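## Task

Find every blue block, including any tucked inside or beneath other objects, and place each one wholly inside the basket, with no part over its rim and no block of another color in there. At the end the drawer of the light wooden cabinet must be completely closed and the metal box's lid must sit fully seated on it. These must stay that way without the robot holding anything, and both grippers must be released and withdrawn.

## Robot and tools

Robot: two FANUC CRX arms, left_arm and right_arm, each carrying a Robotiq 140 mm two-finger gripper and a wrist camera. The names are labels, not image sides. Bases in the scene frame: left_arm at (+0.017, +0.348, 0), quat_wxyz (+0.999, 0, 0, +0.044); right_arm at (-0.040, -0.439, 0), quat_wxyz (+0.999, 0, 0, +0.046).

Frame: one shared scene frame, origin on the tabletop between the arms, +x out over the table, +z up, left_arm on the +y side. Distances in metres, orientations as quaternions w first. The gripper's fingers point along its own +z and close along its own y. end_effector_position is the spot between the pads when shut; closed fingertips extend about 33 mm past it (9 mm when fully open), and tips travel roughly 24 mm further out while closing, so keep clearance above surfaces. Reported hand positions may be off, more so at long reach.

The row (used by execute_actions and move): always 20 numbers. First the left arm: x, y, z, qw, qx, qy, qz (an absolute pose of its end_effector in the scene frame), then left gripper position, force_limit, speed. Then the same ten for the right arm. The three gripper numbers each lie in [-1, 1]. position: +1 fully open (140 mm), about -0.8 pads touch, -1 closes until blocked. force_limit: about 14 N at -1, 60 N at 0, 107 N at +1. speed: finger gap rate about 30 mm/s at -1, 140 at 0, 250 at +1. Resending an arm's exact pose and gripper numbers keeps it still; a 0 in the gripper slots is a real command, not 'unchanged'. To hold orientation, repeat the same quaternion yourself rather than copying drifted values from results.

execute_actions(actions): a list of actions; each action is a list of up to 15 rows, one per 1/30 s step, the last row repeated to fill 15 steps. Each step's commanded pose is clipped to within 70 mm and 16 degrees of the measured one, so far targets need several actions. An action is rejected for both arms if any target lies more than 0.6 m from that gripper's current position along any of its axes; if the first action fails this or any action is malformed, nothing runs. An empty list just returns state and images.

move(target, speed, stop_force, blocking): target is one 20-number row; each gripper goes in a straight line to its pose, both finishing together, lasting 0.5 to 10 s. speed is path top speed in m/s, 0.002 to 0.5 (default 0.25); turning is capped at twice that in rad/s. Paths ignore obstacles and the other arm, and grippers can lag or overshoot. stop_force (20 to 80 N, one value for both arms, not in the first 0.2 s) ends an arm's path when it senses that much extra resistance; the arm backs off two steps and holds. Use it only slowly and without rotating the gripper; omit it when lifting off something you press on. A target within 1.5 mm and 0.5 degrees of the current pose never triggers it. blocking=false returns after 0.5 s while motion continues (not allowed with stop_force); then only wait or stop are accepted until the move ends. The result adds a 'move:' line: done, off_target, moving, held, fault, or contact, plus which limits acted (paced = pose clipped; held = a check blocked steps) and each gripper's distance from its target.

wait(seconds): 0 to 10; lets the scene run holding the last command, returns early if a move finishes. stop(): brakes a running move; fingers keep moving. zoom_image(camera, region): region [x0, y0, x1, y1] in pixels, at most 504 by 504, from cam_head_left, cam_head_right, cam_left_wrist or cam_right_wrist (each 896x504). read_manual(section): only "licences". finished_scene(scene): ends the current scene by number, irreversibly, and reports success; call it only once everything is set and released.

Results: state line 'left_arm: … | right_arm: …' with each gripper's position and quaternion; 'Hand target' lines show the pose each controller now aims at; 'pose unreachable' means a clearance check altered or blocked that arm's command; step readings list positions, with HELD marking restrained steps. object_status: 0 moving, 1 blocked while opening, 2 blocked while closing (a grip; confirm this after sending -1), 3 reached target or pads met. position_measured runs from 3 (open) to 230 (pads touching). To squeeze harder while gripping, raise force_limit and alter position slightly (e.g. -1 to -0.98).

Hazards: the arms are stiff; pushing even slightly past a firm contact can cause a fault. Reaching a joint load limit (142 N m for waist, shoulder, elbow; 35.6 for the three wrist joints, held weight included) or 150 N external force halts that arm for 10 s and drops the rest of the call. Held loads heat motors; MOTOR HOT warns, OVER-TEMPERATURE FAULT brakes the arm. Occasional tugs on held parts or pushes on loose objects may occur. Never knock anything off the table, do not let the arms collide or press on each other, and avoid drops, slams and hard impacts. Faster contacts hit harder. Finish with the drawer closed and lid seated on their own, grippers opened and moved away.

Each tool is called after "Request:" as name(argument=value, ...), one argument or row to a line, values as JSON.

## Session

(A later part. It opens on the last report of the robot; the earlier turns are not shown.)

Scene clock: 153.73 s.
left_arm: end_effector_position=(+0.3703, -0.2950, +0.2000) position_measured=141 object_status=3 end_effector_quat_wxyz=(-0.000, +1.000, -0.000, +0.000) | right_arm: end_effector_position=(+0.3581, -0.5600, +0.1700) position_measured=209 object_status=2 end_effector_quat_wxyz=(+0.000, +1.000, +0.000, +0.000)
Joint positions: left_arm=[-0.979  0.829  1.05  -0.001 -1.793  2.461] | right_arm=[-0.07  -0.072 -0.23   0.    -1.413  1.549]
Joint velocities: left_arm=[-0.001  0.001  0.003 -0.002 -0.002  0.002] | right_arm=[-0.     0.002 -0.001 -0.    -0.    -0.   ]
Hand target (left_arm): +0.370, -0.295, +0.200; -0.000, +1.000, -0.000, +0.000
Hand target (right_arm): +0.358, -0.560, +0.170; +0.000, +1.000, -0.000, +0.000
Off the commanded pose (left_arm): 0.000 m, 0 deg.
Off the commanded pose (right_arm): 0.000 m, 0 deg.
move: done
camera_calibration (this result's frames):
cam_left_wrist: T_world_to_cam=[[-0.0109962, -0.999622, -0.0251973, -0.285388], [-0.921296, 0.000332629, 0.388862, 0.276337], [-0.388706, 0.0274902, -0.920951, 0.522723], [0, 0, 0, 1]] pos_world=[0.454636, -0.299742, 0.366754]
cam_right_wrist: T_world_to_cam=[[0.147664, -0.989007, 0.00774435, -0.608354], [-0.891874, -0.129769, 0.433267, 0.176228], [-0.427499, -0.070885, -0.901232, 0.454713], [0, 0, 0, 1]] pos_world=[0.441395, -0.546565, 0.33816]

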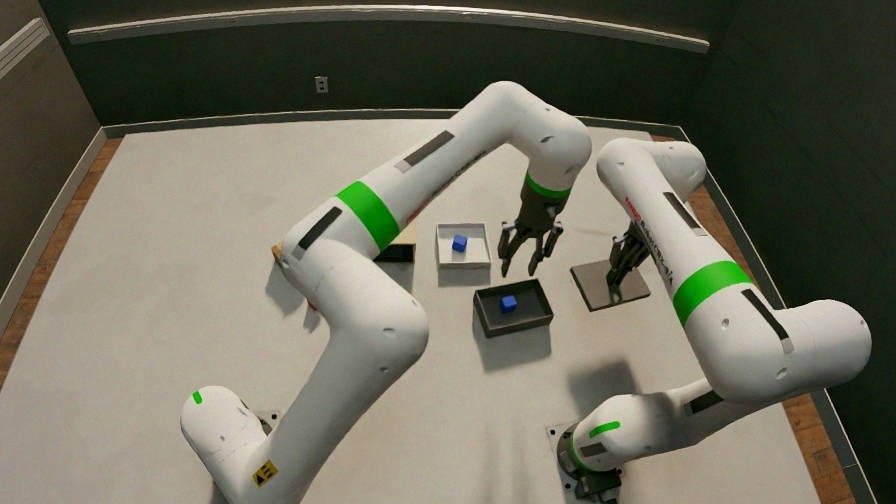

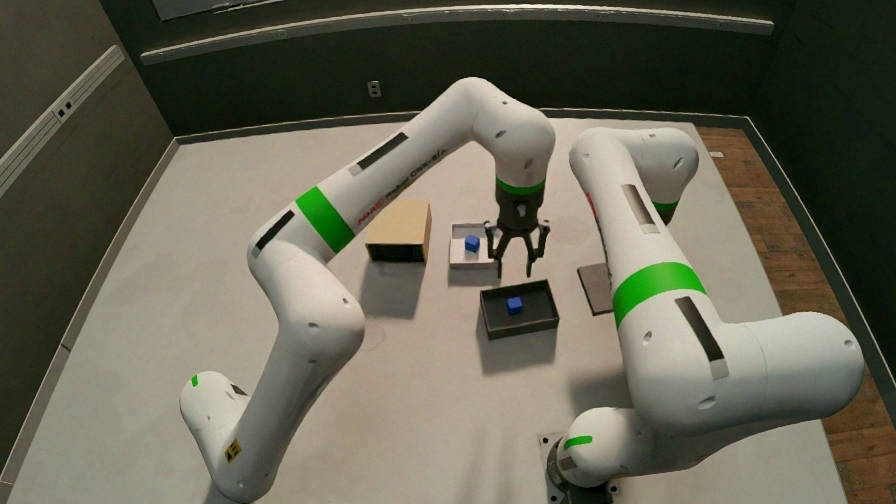

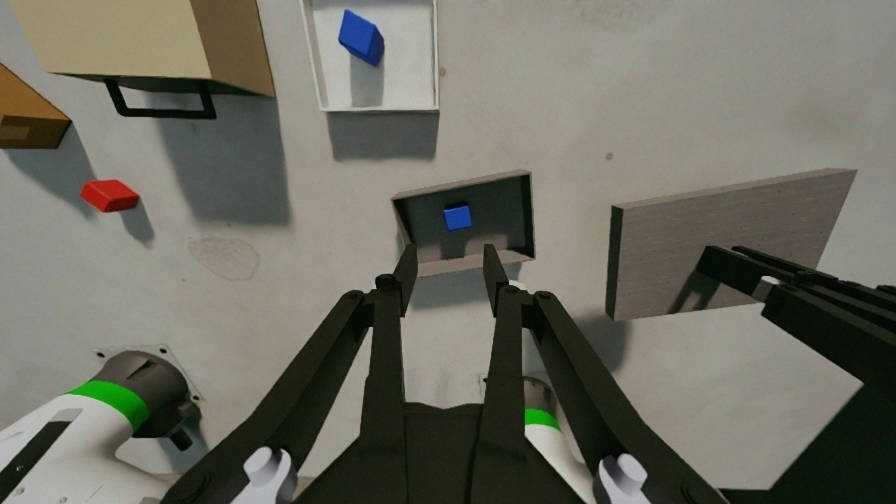

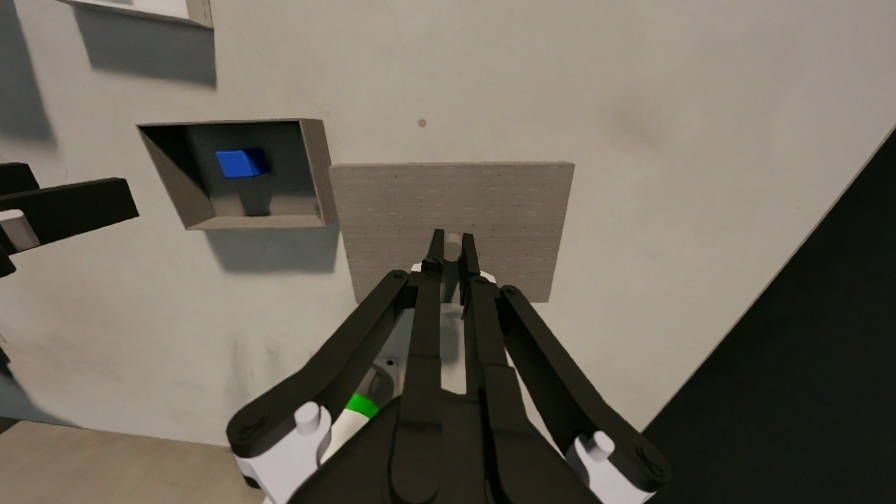

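Request:
move(
  target=[0.366,-0.304,0.10,0,0.9966,0.083,0,-0.1,0,0, 0.358,-0.56,0.17,0,1,0,0,-1,0,0],
  speed=0.15,
)

Request:
move(
  target=[0.366,-0.304,0.05,0,0.9966,0.083,0,-0.1,0,0, 0.358,-0.56,0.17,0,1,0,0,-1,0,0],
  speed=0.08,
)

Scene clock: 166.53 s.
left_arm: end_effector_position=(+0.3660, -0.3040, +0.0998) position_measured=141 object_status=3 end_effector_quat_wxyz=(-0.000, +0.997, +0.083, -0.000) | right_arm: end_effector_position=(+0.3580, -0.5600, +0.1700) position_measured=209 object_status=2 end_effector_quat_wxyz=(+0.000, +1.000, -0.000, -0.000)
Joint positions: left_arm=[-0.991  0.813  0.788  0.    -1.546  2.64 ] | right_arm=[-0.07  -0.072 -0.23  -0.    -1.413  1.549]
Joint velocities: left_arm=[-0.    -0.001 -0.002  0.001 -0.    -0.   ] | right_arm=[-0.     0.    -0.001 -0.    -0.    -0.   ]
Hand target (left_arm): +0.366, -0.304, +0.100; -0.000, +0.997, +0.083, -0.000
Hand target (right_arm): +0.358, -0.560, +0.170; -0.000, +1.000, -0.000, -0.000
Off the commanded pose (left_arm): 0.000 m, 0 deg.
Off the commanded pose (right_arm): 0.000 m, 0 deg.
move: done
camera_calibration (this result's frames):
cam_left_wrist: T_world_to_cam=[[0.154835, -0.987629, -0.0247876, -0.354089], [-0.908466, -0.152194, 0.389264, 0.260251], [-0.388221, -0.0377531, -0.920793, 0.408946], [0, 0, 0, 1]] pos_world=[0.450016, -0.294661, 0.266471]
cam_right_wrist: T_world_to_cam=[[0.14766, -0.989009, 0.00756591, -0.608266], [-0.89179, -0.12983, 0.433421, 0.176095], [-0.427675, -0.0707464, -0.90116, 0.454763], [0, 0, 0, 1]] pos_world=[0.441348, -0.546546, 0.338093]

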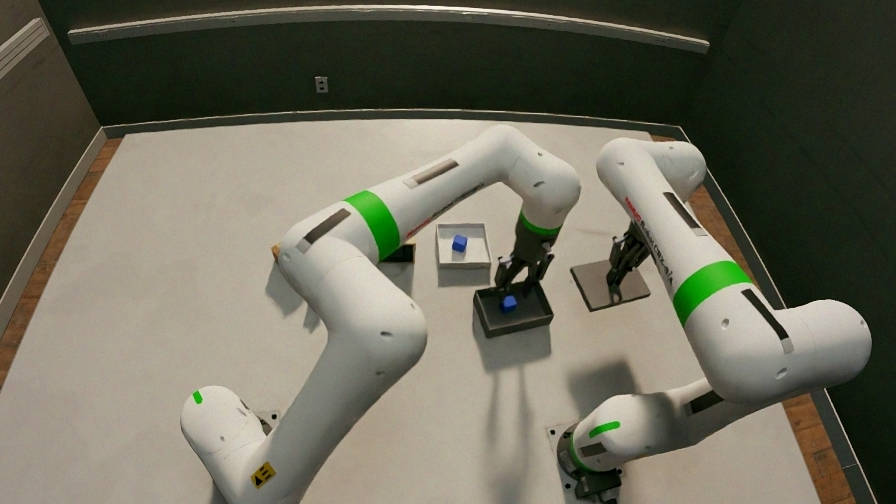

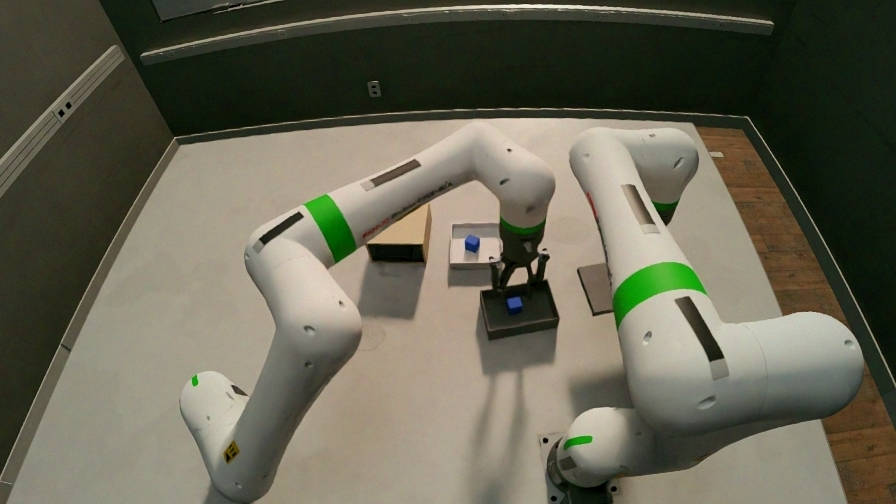

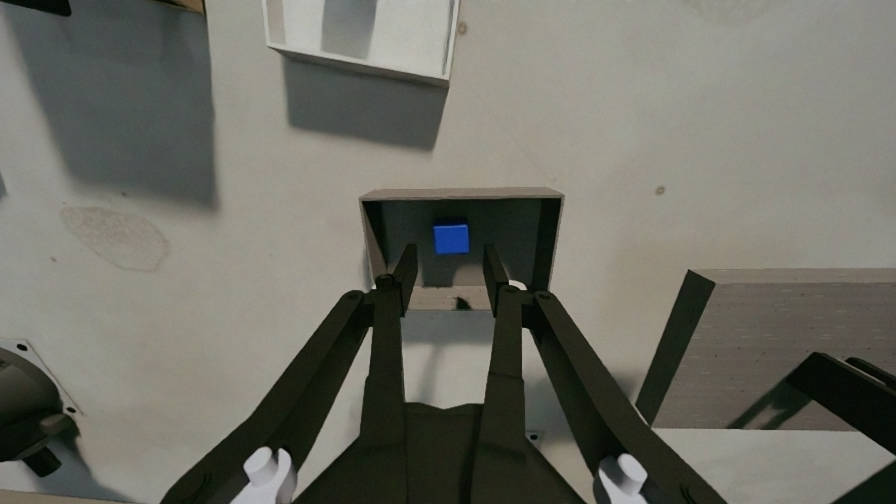

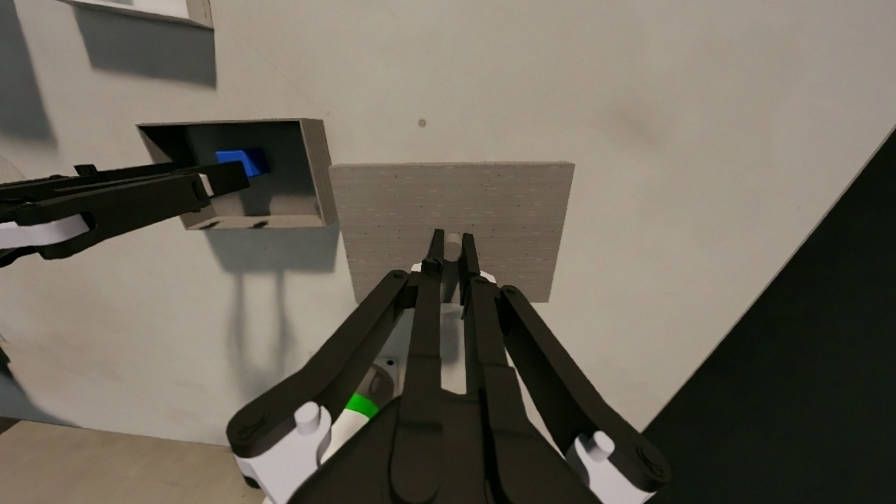

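Scene clock: 167.47 s.
left_arm: end_effector_position=(+0.3660, -0.3040, +0.0500) position_measured=141 object_status=3 end_effector_quat_wxyz=(+0.000, +0.997, +0.083, -0.000) | right_arm: end_effector_position=(+0.3580, -0.5600, +0.1700) position_measured=209 object_status=2 end_effector_quat_wxyz=(-0.000, +1.000, -0.000, -0.000)
Joint positions: left_arm=[-0.991  0.825  0.693  0.    -1.439  2.64 ] | right_arm=[-0.07  -0.072 -0.23  -0.    -1.413  1.549]
Joint velocities: left_arm=[-0.001 -0.    -0.002  0.     0.001 -0.   ] | right_arm=[-0.001 -0.    -0.    -0.    -0.     0.   ]
Hand target (left_arm): +0.366, -0.304, +0.050; -0.000, +0.997, +0.083, +0.000
Hand target (right_arm): +0.358, -0.560, +0.170; -0.000, +1.000, +0.000, -0.000
Off the commanded pose (left_arm): 0.000 m, 0 deg.
Off the commanded pose (right_arm): 0.000 m, 0 deg.
move: done
camera_calibration (this result's frames):
cam_left_wrist: T_world_to_cam=[[0.154803, -0.987642, -0.0244622, -0.355346], [-0.908562, -0.152045, 0.389098, 0.279673], [-0.388009, -0.0380081, -0.920872, 0.362983], [0, 0, 0, 1]] pos_world=[0.449949, -0.294636, 0.216748]
cam_right_wrist: T_world_to_cam=[[0.14766, -0.989009, 0.00757922, -0.608267], [-0.891836, -0.129831, 0.433328, 0.176097], [-0.427581, -0.0707445, -0.901204, 0.454768], [0, 0, 0, 1]] pos_world=[0.441317, -0.546546, 0.338142]

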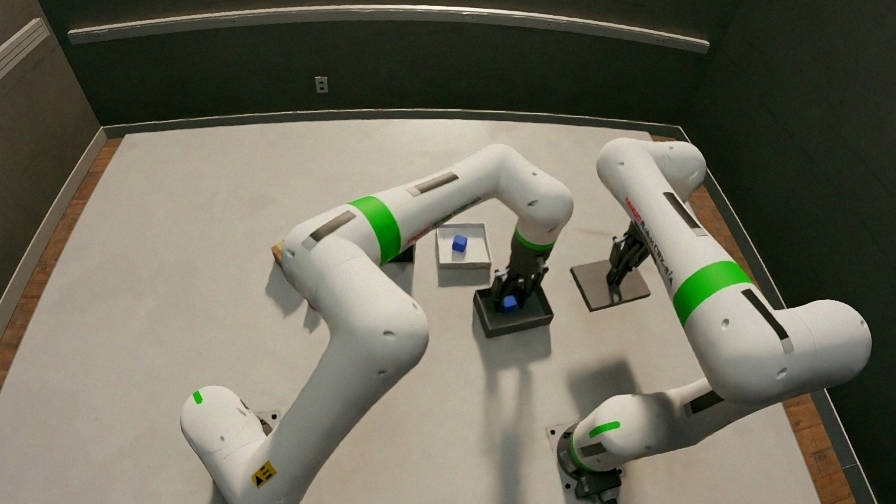

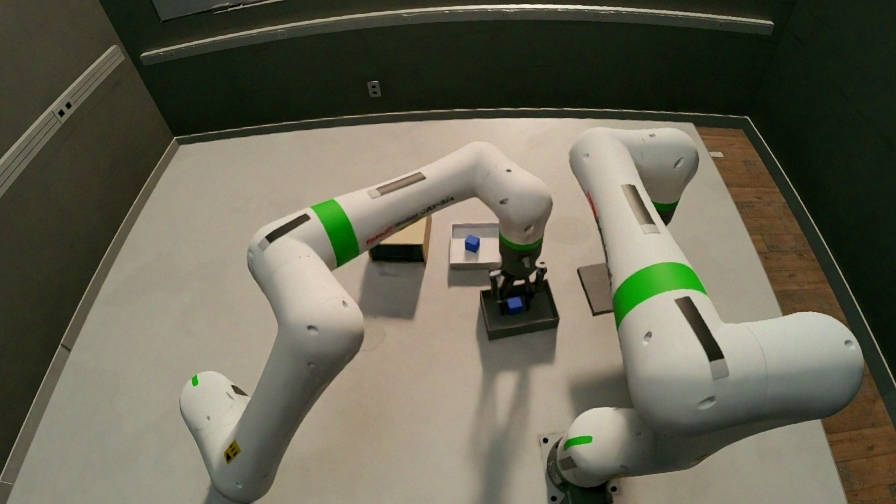

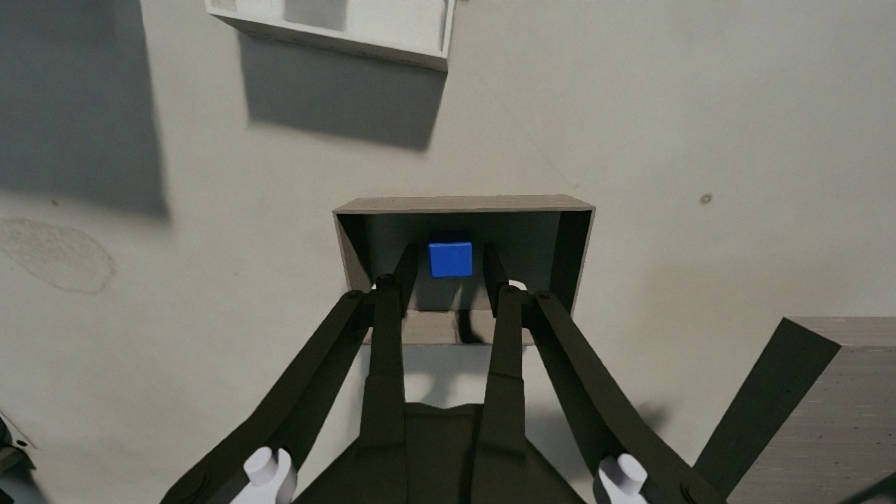

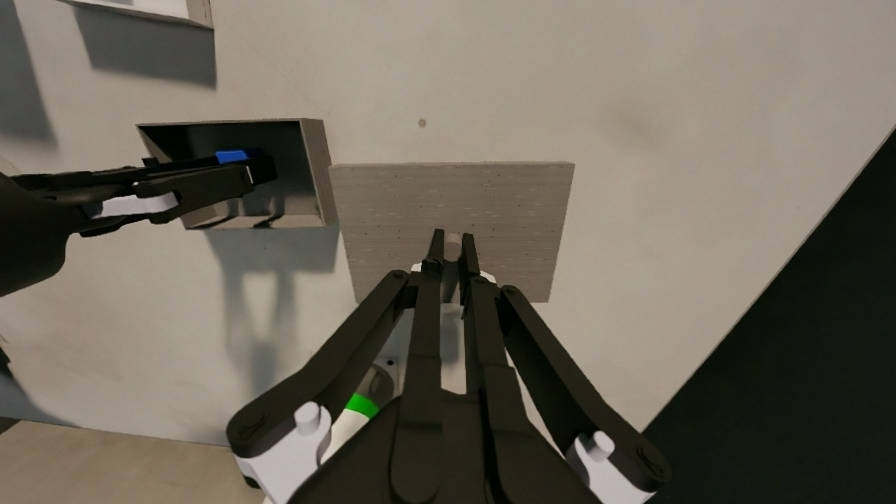

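Request:
move(
  target=[0.366,-0.304,0.05,0,0.9966,0.083,0,-1,0,0, 0.358,-0.56,0.17,0,1,0,0,-1,0,0],
  speed=0.08,
)

Request:
move(
  target=[0.366,-0.304,0.11,0,0.9966,0.083,0,-1,0,0, 0.358,-0.56,0.17,0,1,0,0,-1,0,0],
  speed=0.15,
)

Request:
move(
  target=[0.54,-0.24,0.10,0,1,0,0,-1,0,0, 0.358,-0.56,0.17,0,1,0,0,-1,0,0],
  speed=0.2,
)

Request:
move(
  target=[0.54,-0.24,0.055,0,1,0,0,-1,0,0, 0.358,-0.56,0.17,0,1,0,0,-1,0,0],
  speed=0.08,
)

Scene clock: 188.10 s.
left_arm: end_effector_position=(+0.3660, -0.3040, +0.0500) position_measured=183 object_status=2 end_effector_quat_wxyz=(-0.000, +0.997, +0.083, -0.000) | right_arm: end_effector_position=(+0.3580, -0.5600, +0.1700) position_measured=209 object_status=2 end_effector_quat_wxyz=(-0.000, +1.000, -0.000, -0.000)
Joint positions: left_arm=[-0.991  0.825  0.693 -0.    -1.439  2.64 ] | right_arm=[-0.07  -0.072 -0.23  -0.    -1.413  1.549]
Joint velocities: left_arm=[-0.     0.    -0.     0.001 -0.001  0.   ] | right_arm=[ 0.001 -0.002 -0.001 -0.    -0.001  0.   ]
Hand target (left_arm): +0.366, -0.304, +0.050; -0.000, +0.997, +0.083, -0.000
Hand target (right_arm): +0.358, -0.560, +0.170; -0.000, +1.000, +0.000, -0.000
Off the commanded pose (left_arm): 0.000 m, 0 deg.
Off the commanded pose (right_arm): 0.000 m, 0 deg.
move: done
camera_calibration (this result's frames):
cam_left_wrist: T_world_to_cam=[[0.154489, -0.98769, -0.0245289, -0.355213], [-0.908609, -0.151782, 0.389092, 0.27979], [-0.388026, -0.0378232, -0.920872, 0.362992], [0, 0, 0, 1]] pos_world=[0.449946, -0.294644, 0.216692]
cam_right_wrist: T_world_to_cam=[[0.14766, -0.989009, 0.007581, -0.608267], [-0.891842, -0.129831, 0.433316, 0.1761], [-0.427569, -0.0707442, -0.90121, 0.45477], [0, 0, 0, 1]] pos_world=[0.441315, -0.546546, 0.338148]

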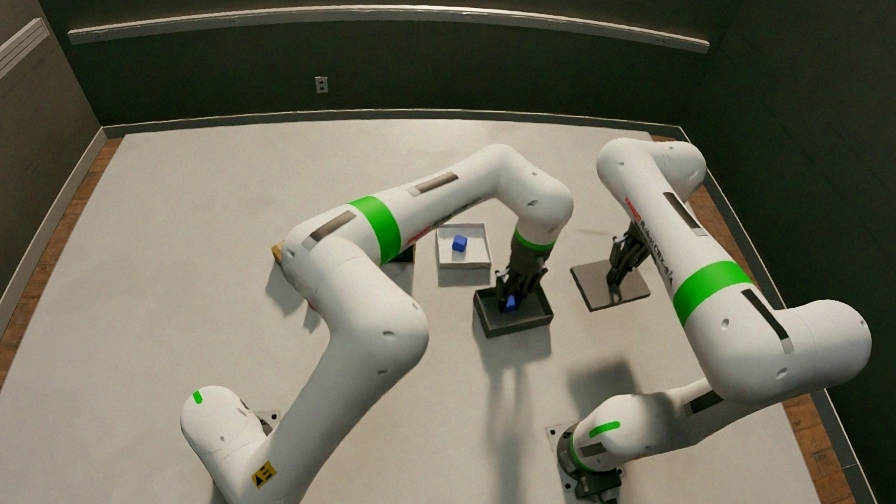

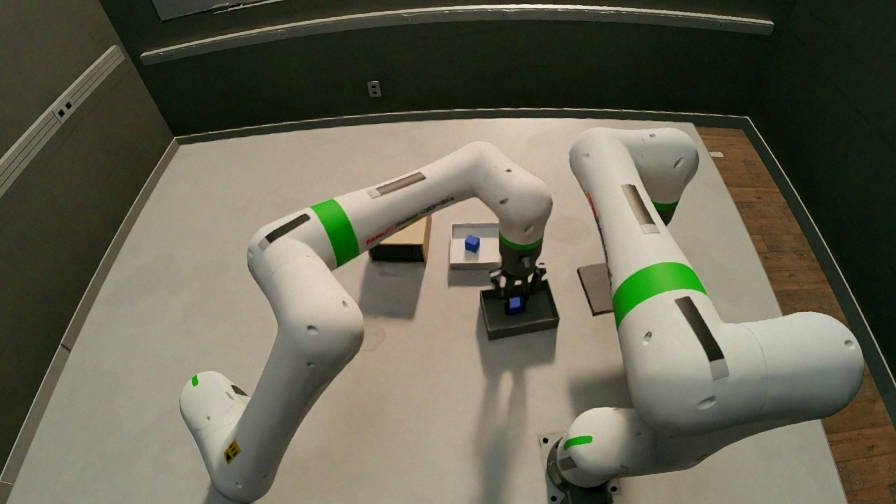

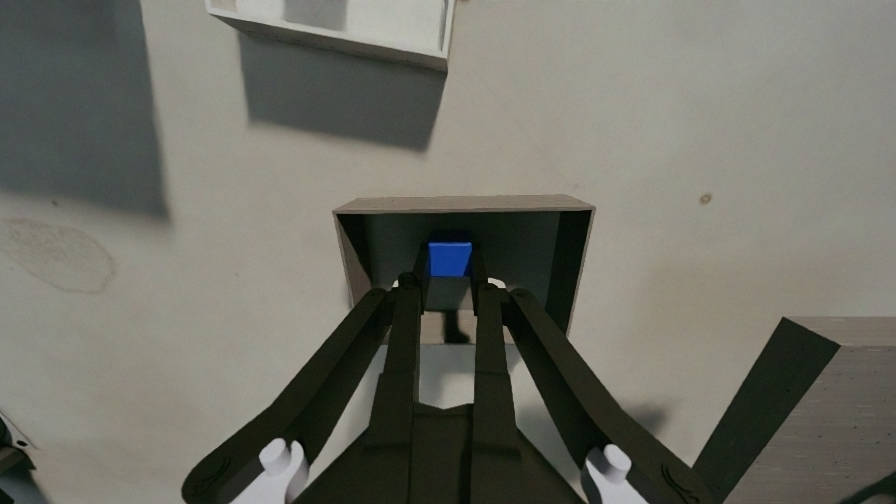

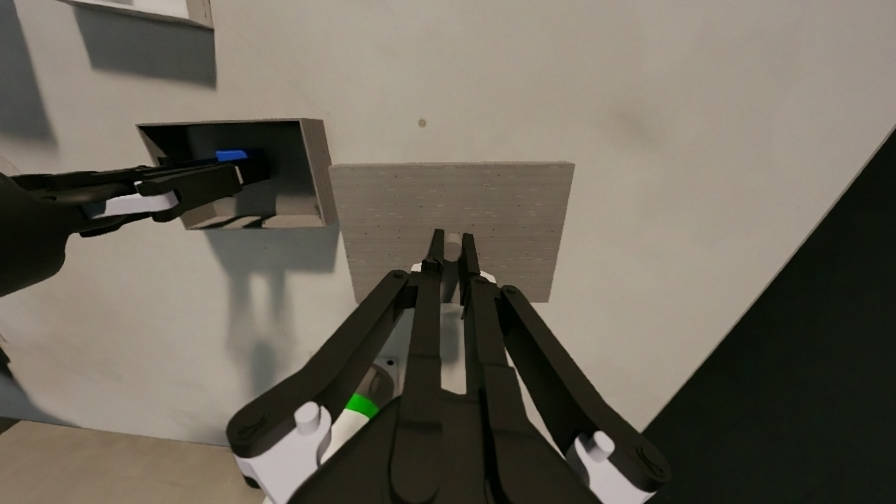

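Scene clock: 188.87 s.
left_arm: end_effector_position=(+0.3660, -0.3040, +0.1101) position_measured=183 object_status=2 end_effector_quat_wxyz=(+0.000, +0.997, +0.083, -0.000) | right_arm: end_effector_position=(+0.3580, -0.5600, +0.1700) position_measured=209 object_status=2 end_effector_quat_wxyz=(-0.000, +1.000, -0.000, -0.000)
Joint positions: left_arm=[-0.991  0.811  0.81   0.    -1.569  2.639] | right_arm=[-0.07  -0.072 -0.23  -0.    -1.413  1.549]
Joint velocities: left_arm=[ 0.     0.003  0.003  0.    -0.001  0.   ] | right_arm=[-0.  0.  0. -0.  0. -0.]
Hand target (left_arm): +0.366, -0.304, +0.110; +0.000, +0.997, +0.083, -0.000
Hand target (right_arm): +0.358, -0.560, +0.170; -0.000, +1.000, +0.000, -0.000
Off the commanded pose (left_arm): 0.000 m, 0 deg.
Off the commanded pose (right_arm): 0.000 m, 0 deg.
move: done
camera_calibration (this result's frames):
cam_left_wrist: T_world_to_cam=[[0.154343, -0.98772, -0.0242479, -0.353721], [-0.908593, -0.151534, 0.389225, 0.256436], [-0.38812, -0.0380426, -0.920823, 0.418351], [0, 0, 0, 1]] pos_world=[0.449961, -0.294603, 0.276839]
cam_right_wrist: T_world_to_cam=[[0.14766, -0.989009, 0.00758104, -0.608267], [-0.891842, -0.129831, 0.433316, 0.176099], [-0.427569, -0.0707443, -0.90121, 0.45477], [0, 0, 0, 1]] pos_world=[0.441315, -0.546546, 0.338148]

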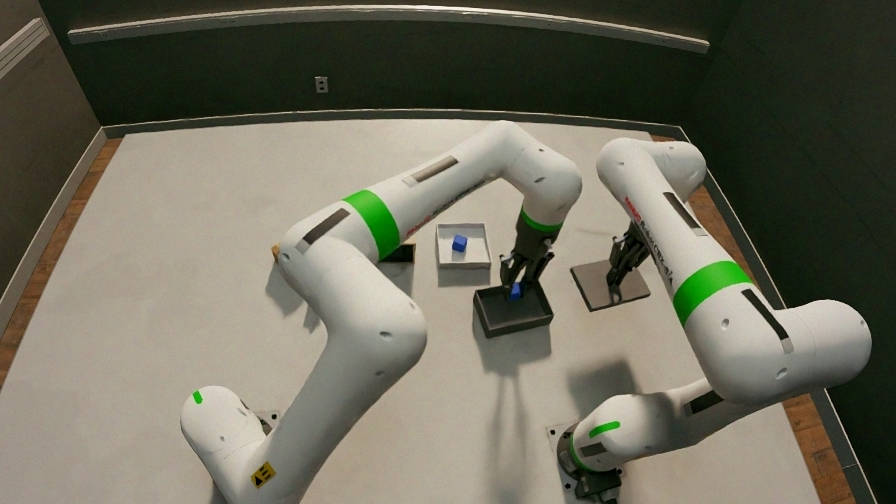

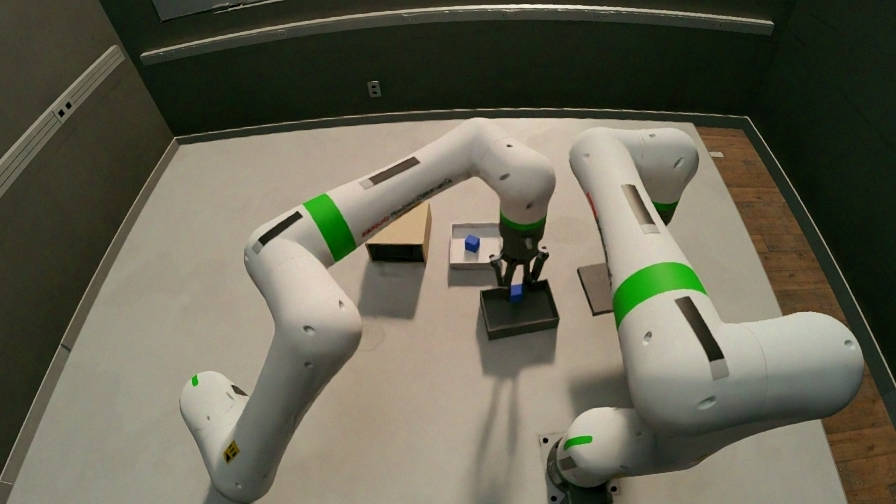

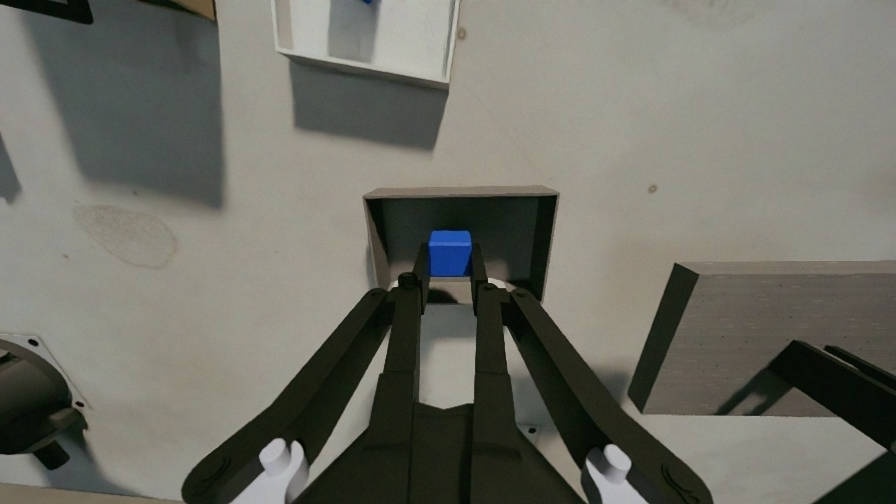

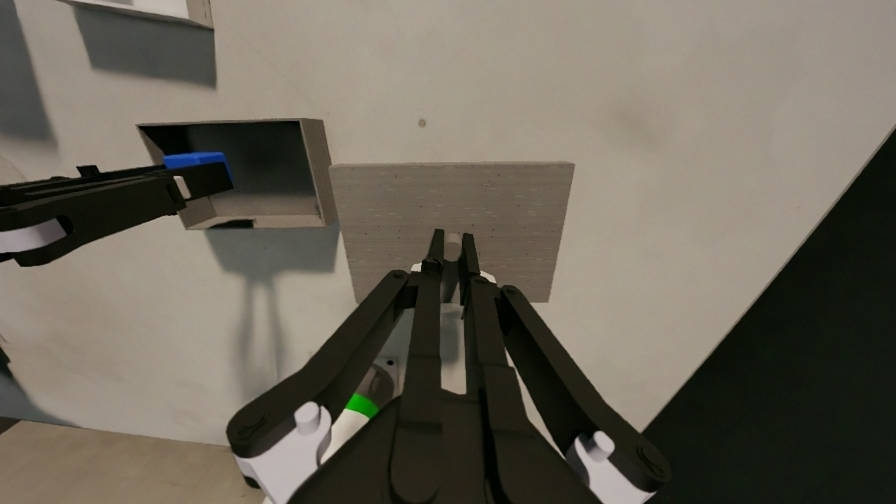

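Scene clock: 190.23 s.
left_arm: end_effector_position=(+0.5398, -0.2400, +0.1000) position_measured=183 object_status=2 end_effector_quat_wxyz=(+0.000, +1.000, -0.000, -0.000) | right_arm: end_effector_position=(+0.3580, -0.5600, +0.1700) position_measured=209 object_status=2 end_effector_quat_wxyz=(-0.000, +1.000, -0.000, -0.000)
Joint positions: left_arm=[-0.766  1.018  1.149  0.001 -1.701  2.248] | right_arm=[-0.07  -0.072 -0.23  -0.    -1.413  1.549]
Joint velocities: left_arm=[-0.     0.003  0.008 -0.001 -0.006 -0.001] | right_arm=[-0.     0.    -0.     0.     0.001 -0.001]
Hand target (left_arm): +0.540, -0.240, +0.100; +0.000, +1.000, -0.000, -0.000
Hand target (right_arm): +0.358, -0.560, +0.170; -0.000, +1.000, +0.000, -0.000
Off the commanded pose (left_arm): 0.000 m, 0 deg.
Off the commanded pose (right_arm): 0.000 m, 0 deg.
move: done
camera_calibration (this result's frames):
cam_left_wrist: T_world_to_cam=[[-0.0112102, -0.999655, -0.023771, -0.231076], [-0.921139, 0.00107413, 0.389232, 0.471346], [-0.389072, 0.0262598, -0.920833, 0.494904], [0, 0, 0, 1]] pos_world=[0.624138, -0.244499, 0.266768]
cam_right_wrist: T_world_to_cam=[[0.14766, -0.989009, 0.00758097, -0.608267], [-0.891842, -0.129831, 0.433316, 0.176099], [-0.427569, -0.0707443, -0.90121, 0.45477], [0, 0, 0, 1]] pos_world=[0.441315, -0.546546, 0.338148]

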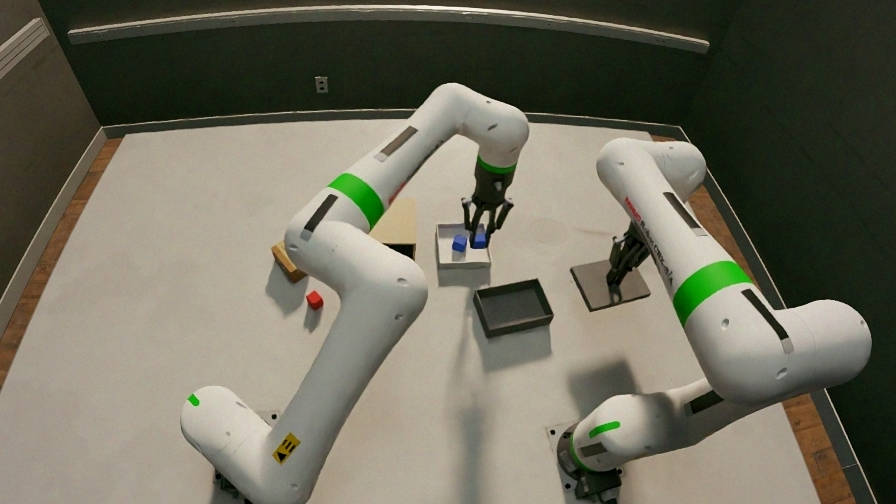

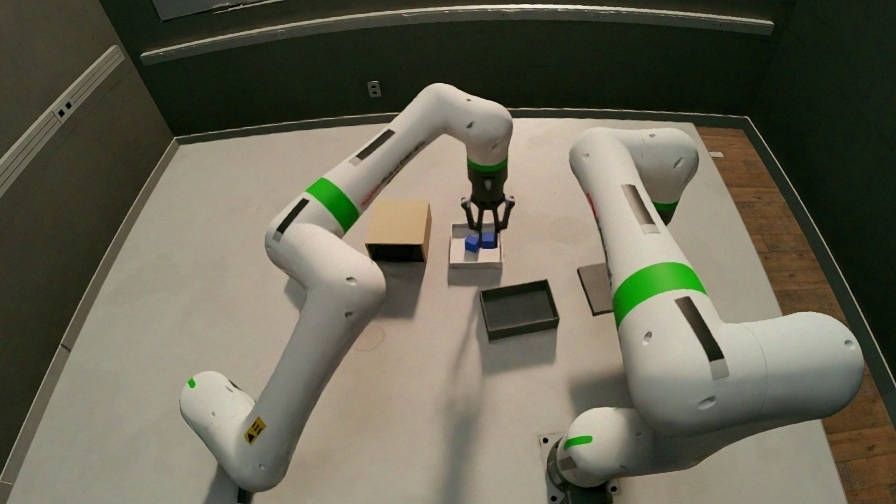

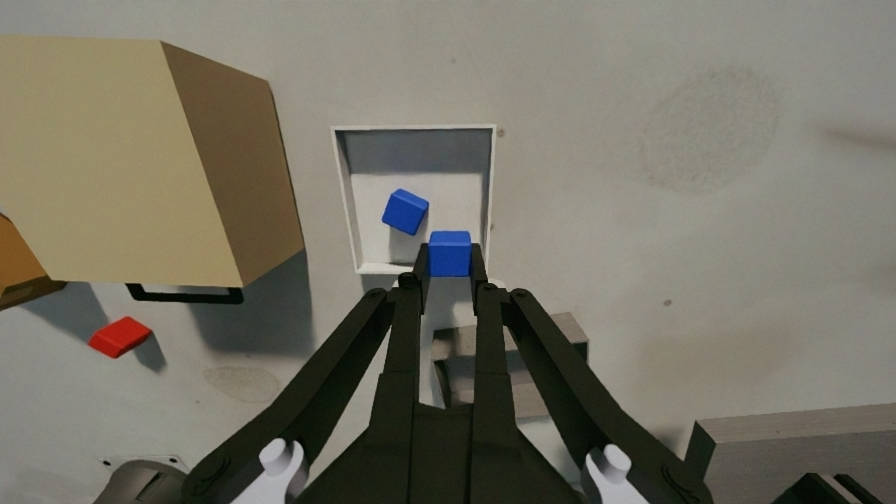

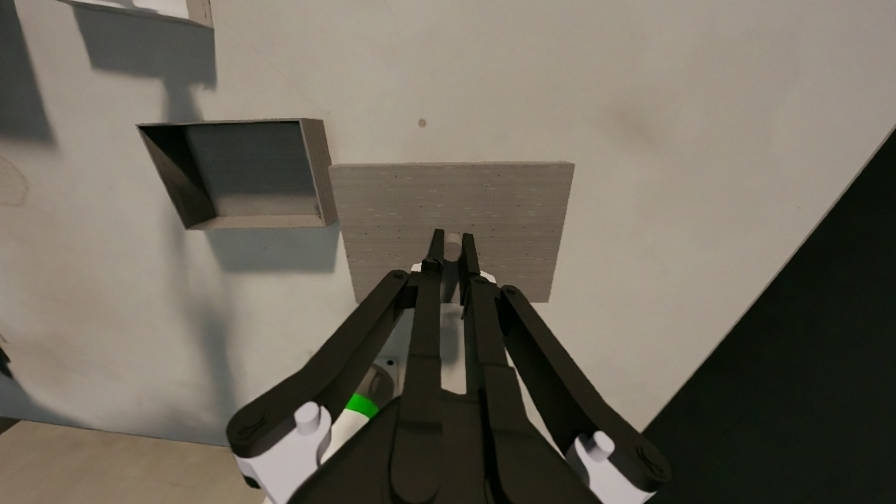

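Scene clock: 191.07 s.
left_arm: end_effector_position=(+0.5402, -0.2400, +0.0557) position_measured=183 object_status=2 end_effector_quat_wxyz=(+0.000, +1.000, +0.000, +0.000) | right_arm: end_effector_position=(+0.3580, -0.5600, +0.1700) position_measured=209 object_status=2 end_effector_quat_wxyz=(-0.000, +1.000, -0.000, -0.000)
Joint positions: left_arm=[-0.766  1.002  1.017 -0.    -1.585  2.249] | right_arm=[-0.07  -0.072 -0.23  -0.    -1.413  1.549]
Joint velocities: left_arm=[-0.001  0.    -0.005  0.001  0.005 -0.   ] | right_arm=[ 0.001 -0.     0.    -0.    -0.001 -0.   ]
Hand target (left_arm): +0.540, -0.240, +0.055; +0.000, +1.000, +0.000, -0.000
Hand target (right_arm): +0.358, -0.560, +0.170; -0.000, +1.000, +0.000, -0.000
Off the commanded pose (left_arm): 0.001 m, 0 deg.
Off the commanded pose (right_arm): 0.000 m, 0 deg.
move: done
camera_calibration (this result's frames):
cam_left_wrist: T_world_to_cam=[[-0.0106906, -0.999654, -0.0240184, -0.232449], [-0.921501, 0.000523345, 0.388377, 0.489129], [-0.38823, 0.026285, -0.921188, 0.453839], [0, 0, 0, 1]] pos_world=[0.624441, -0.244554, 0.222522]
cam_right_wrist: T_world_to_cam=[[0.14766, -0.989009, 0.00758107, -0.608267], [-0.891842, -0.129831, 0.433316, 0.176099], [-0.427569, -0.0707444, -0.90121, 0.45477], [0, 0, 0, 1]] pos_world=[0.441315, -0.546546, 0.338148]

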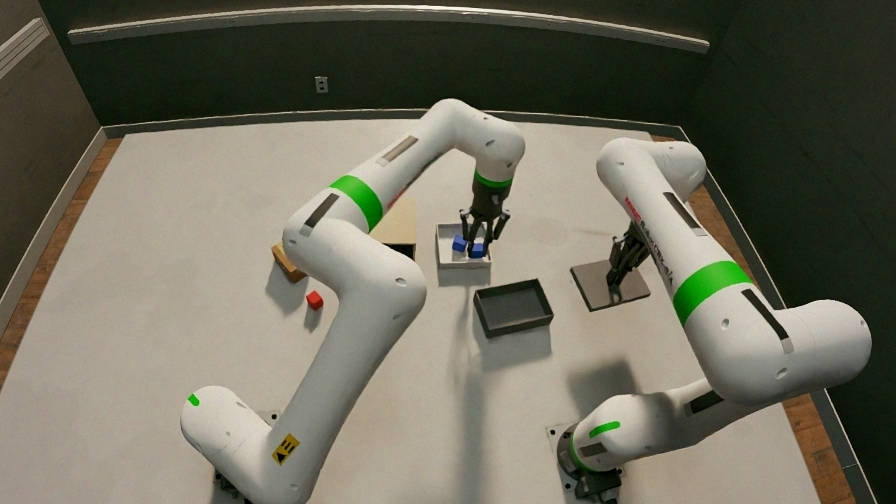

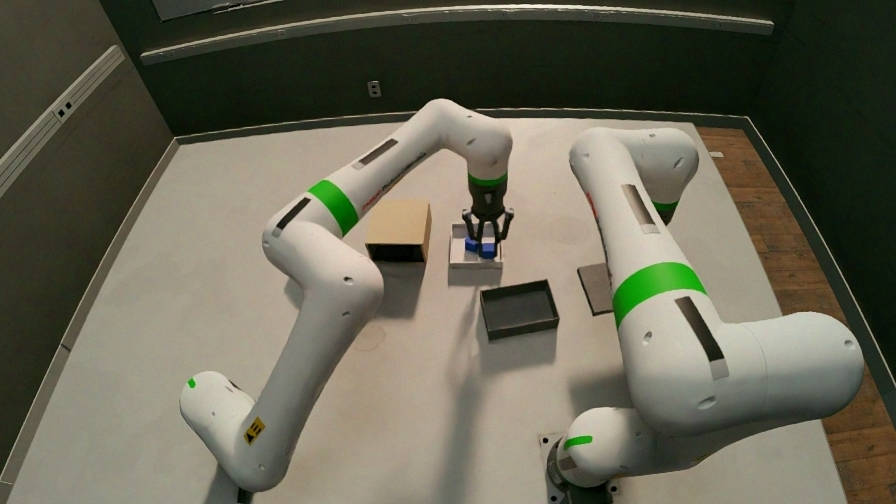

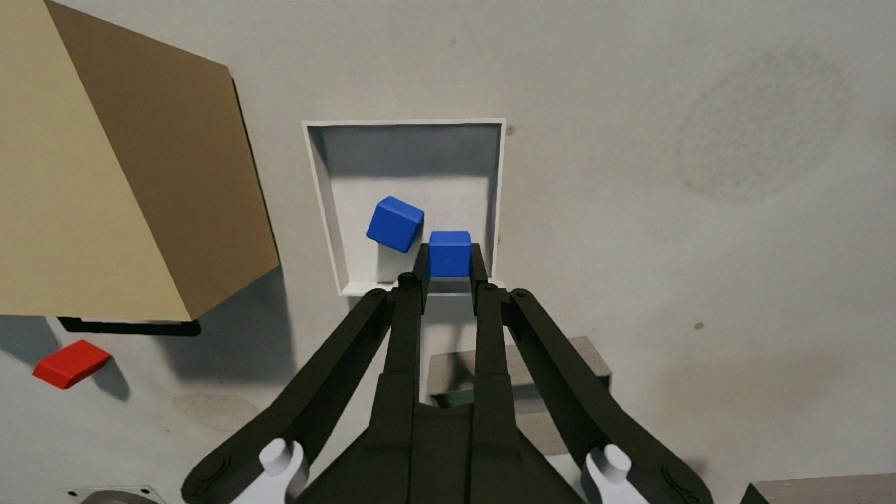

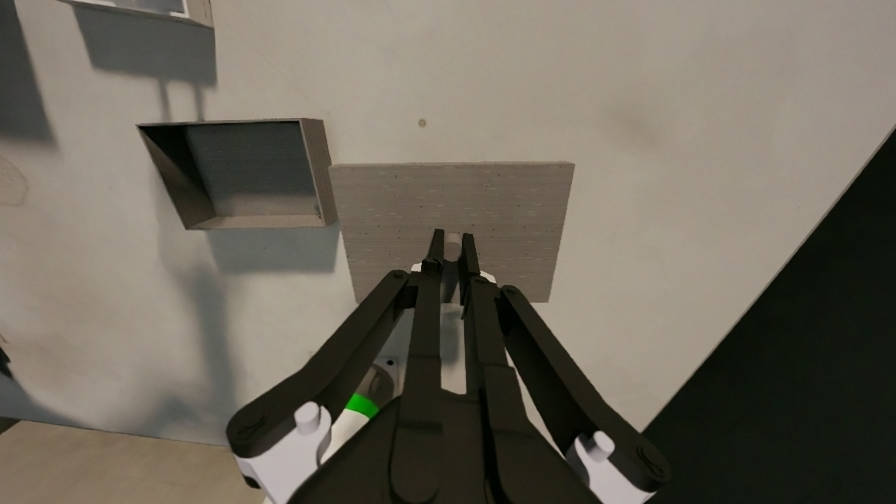

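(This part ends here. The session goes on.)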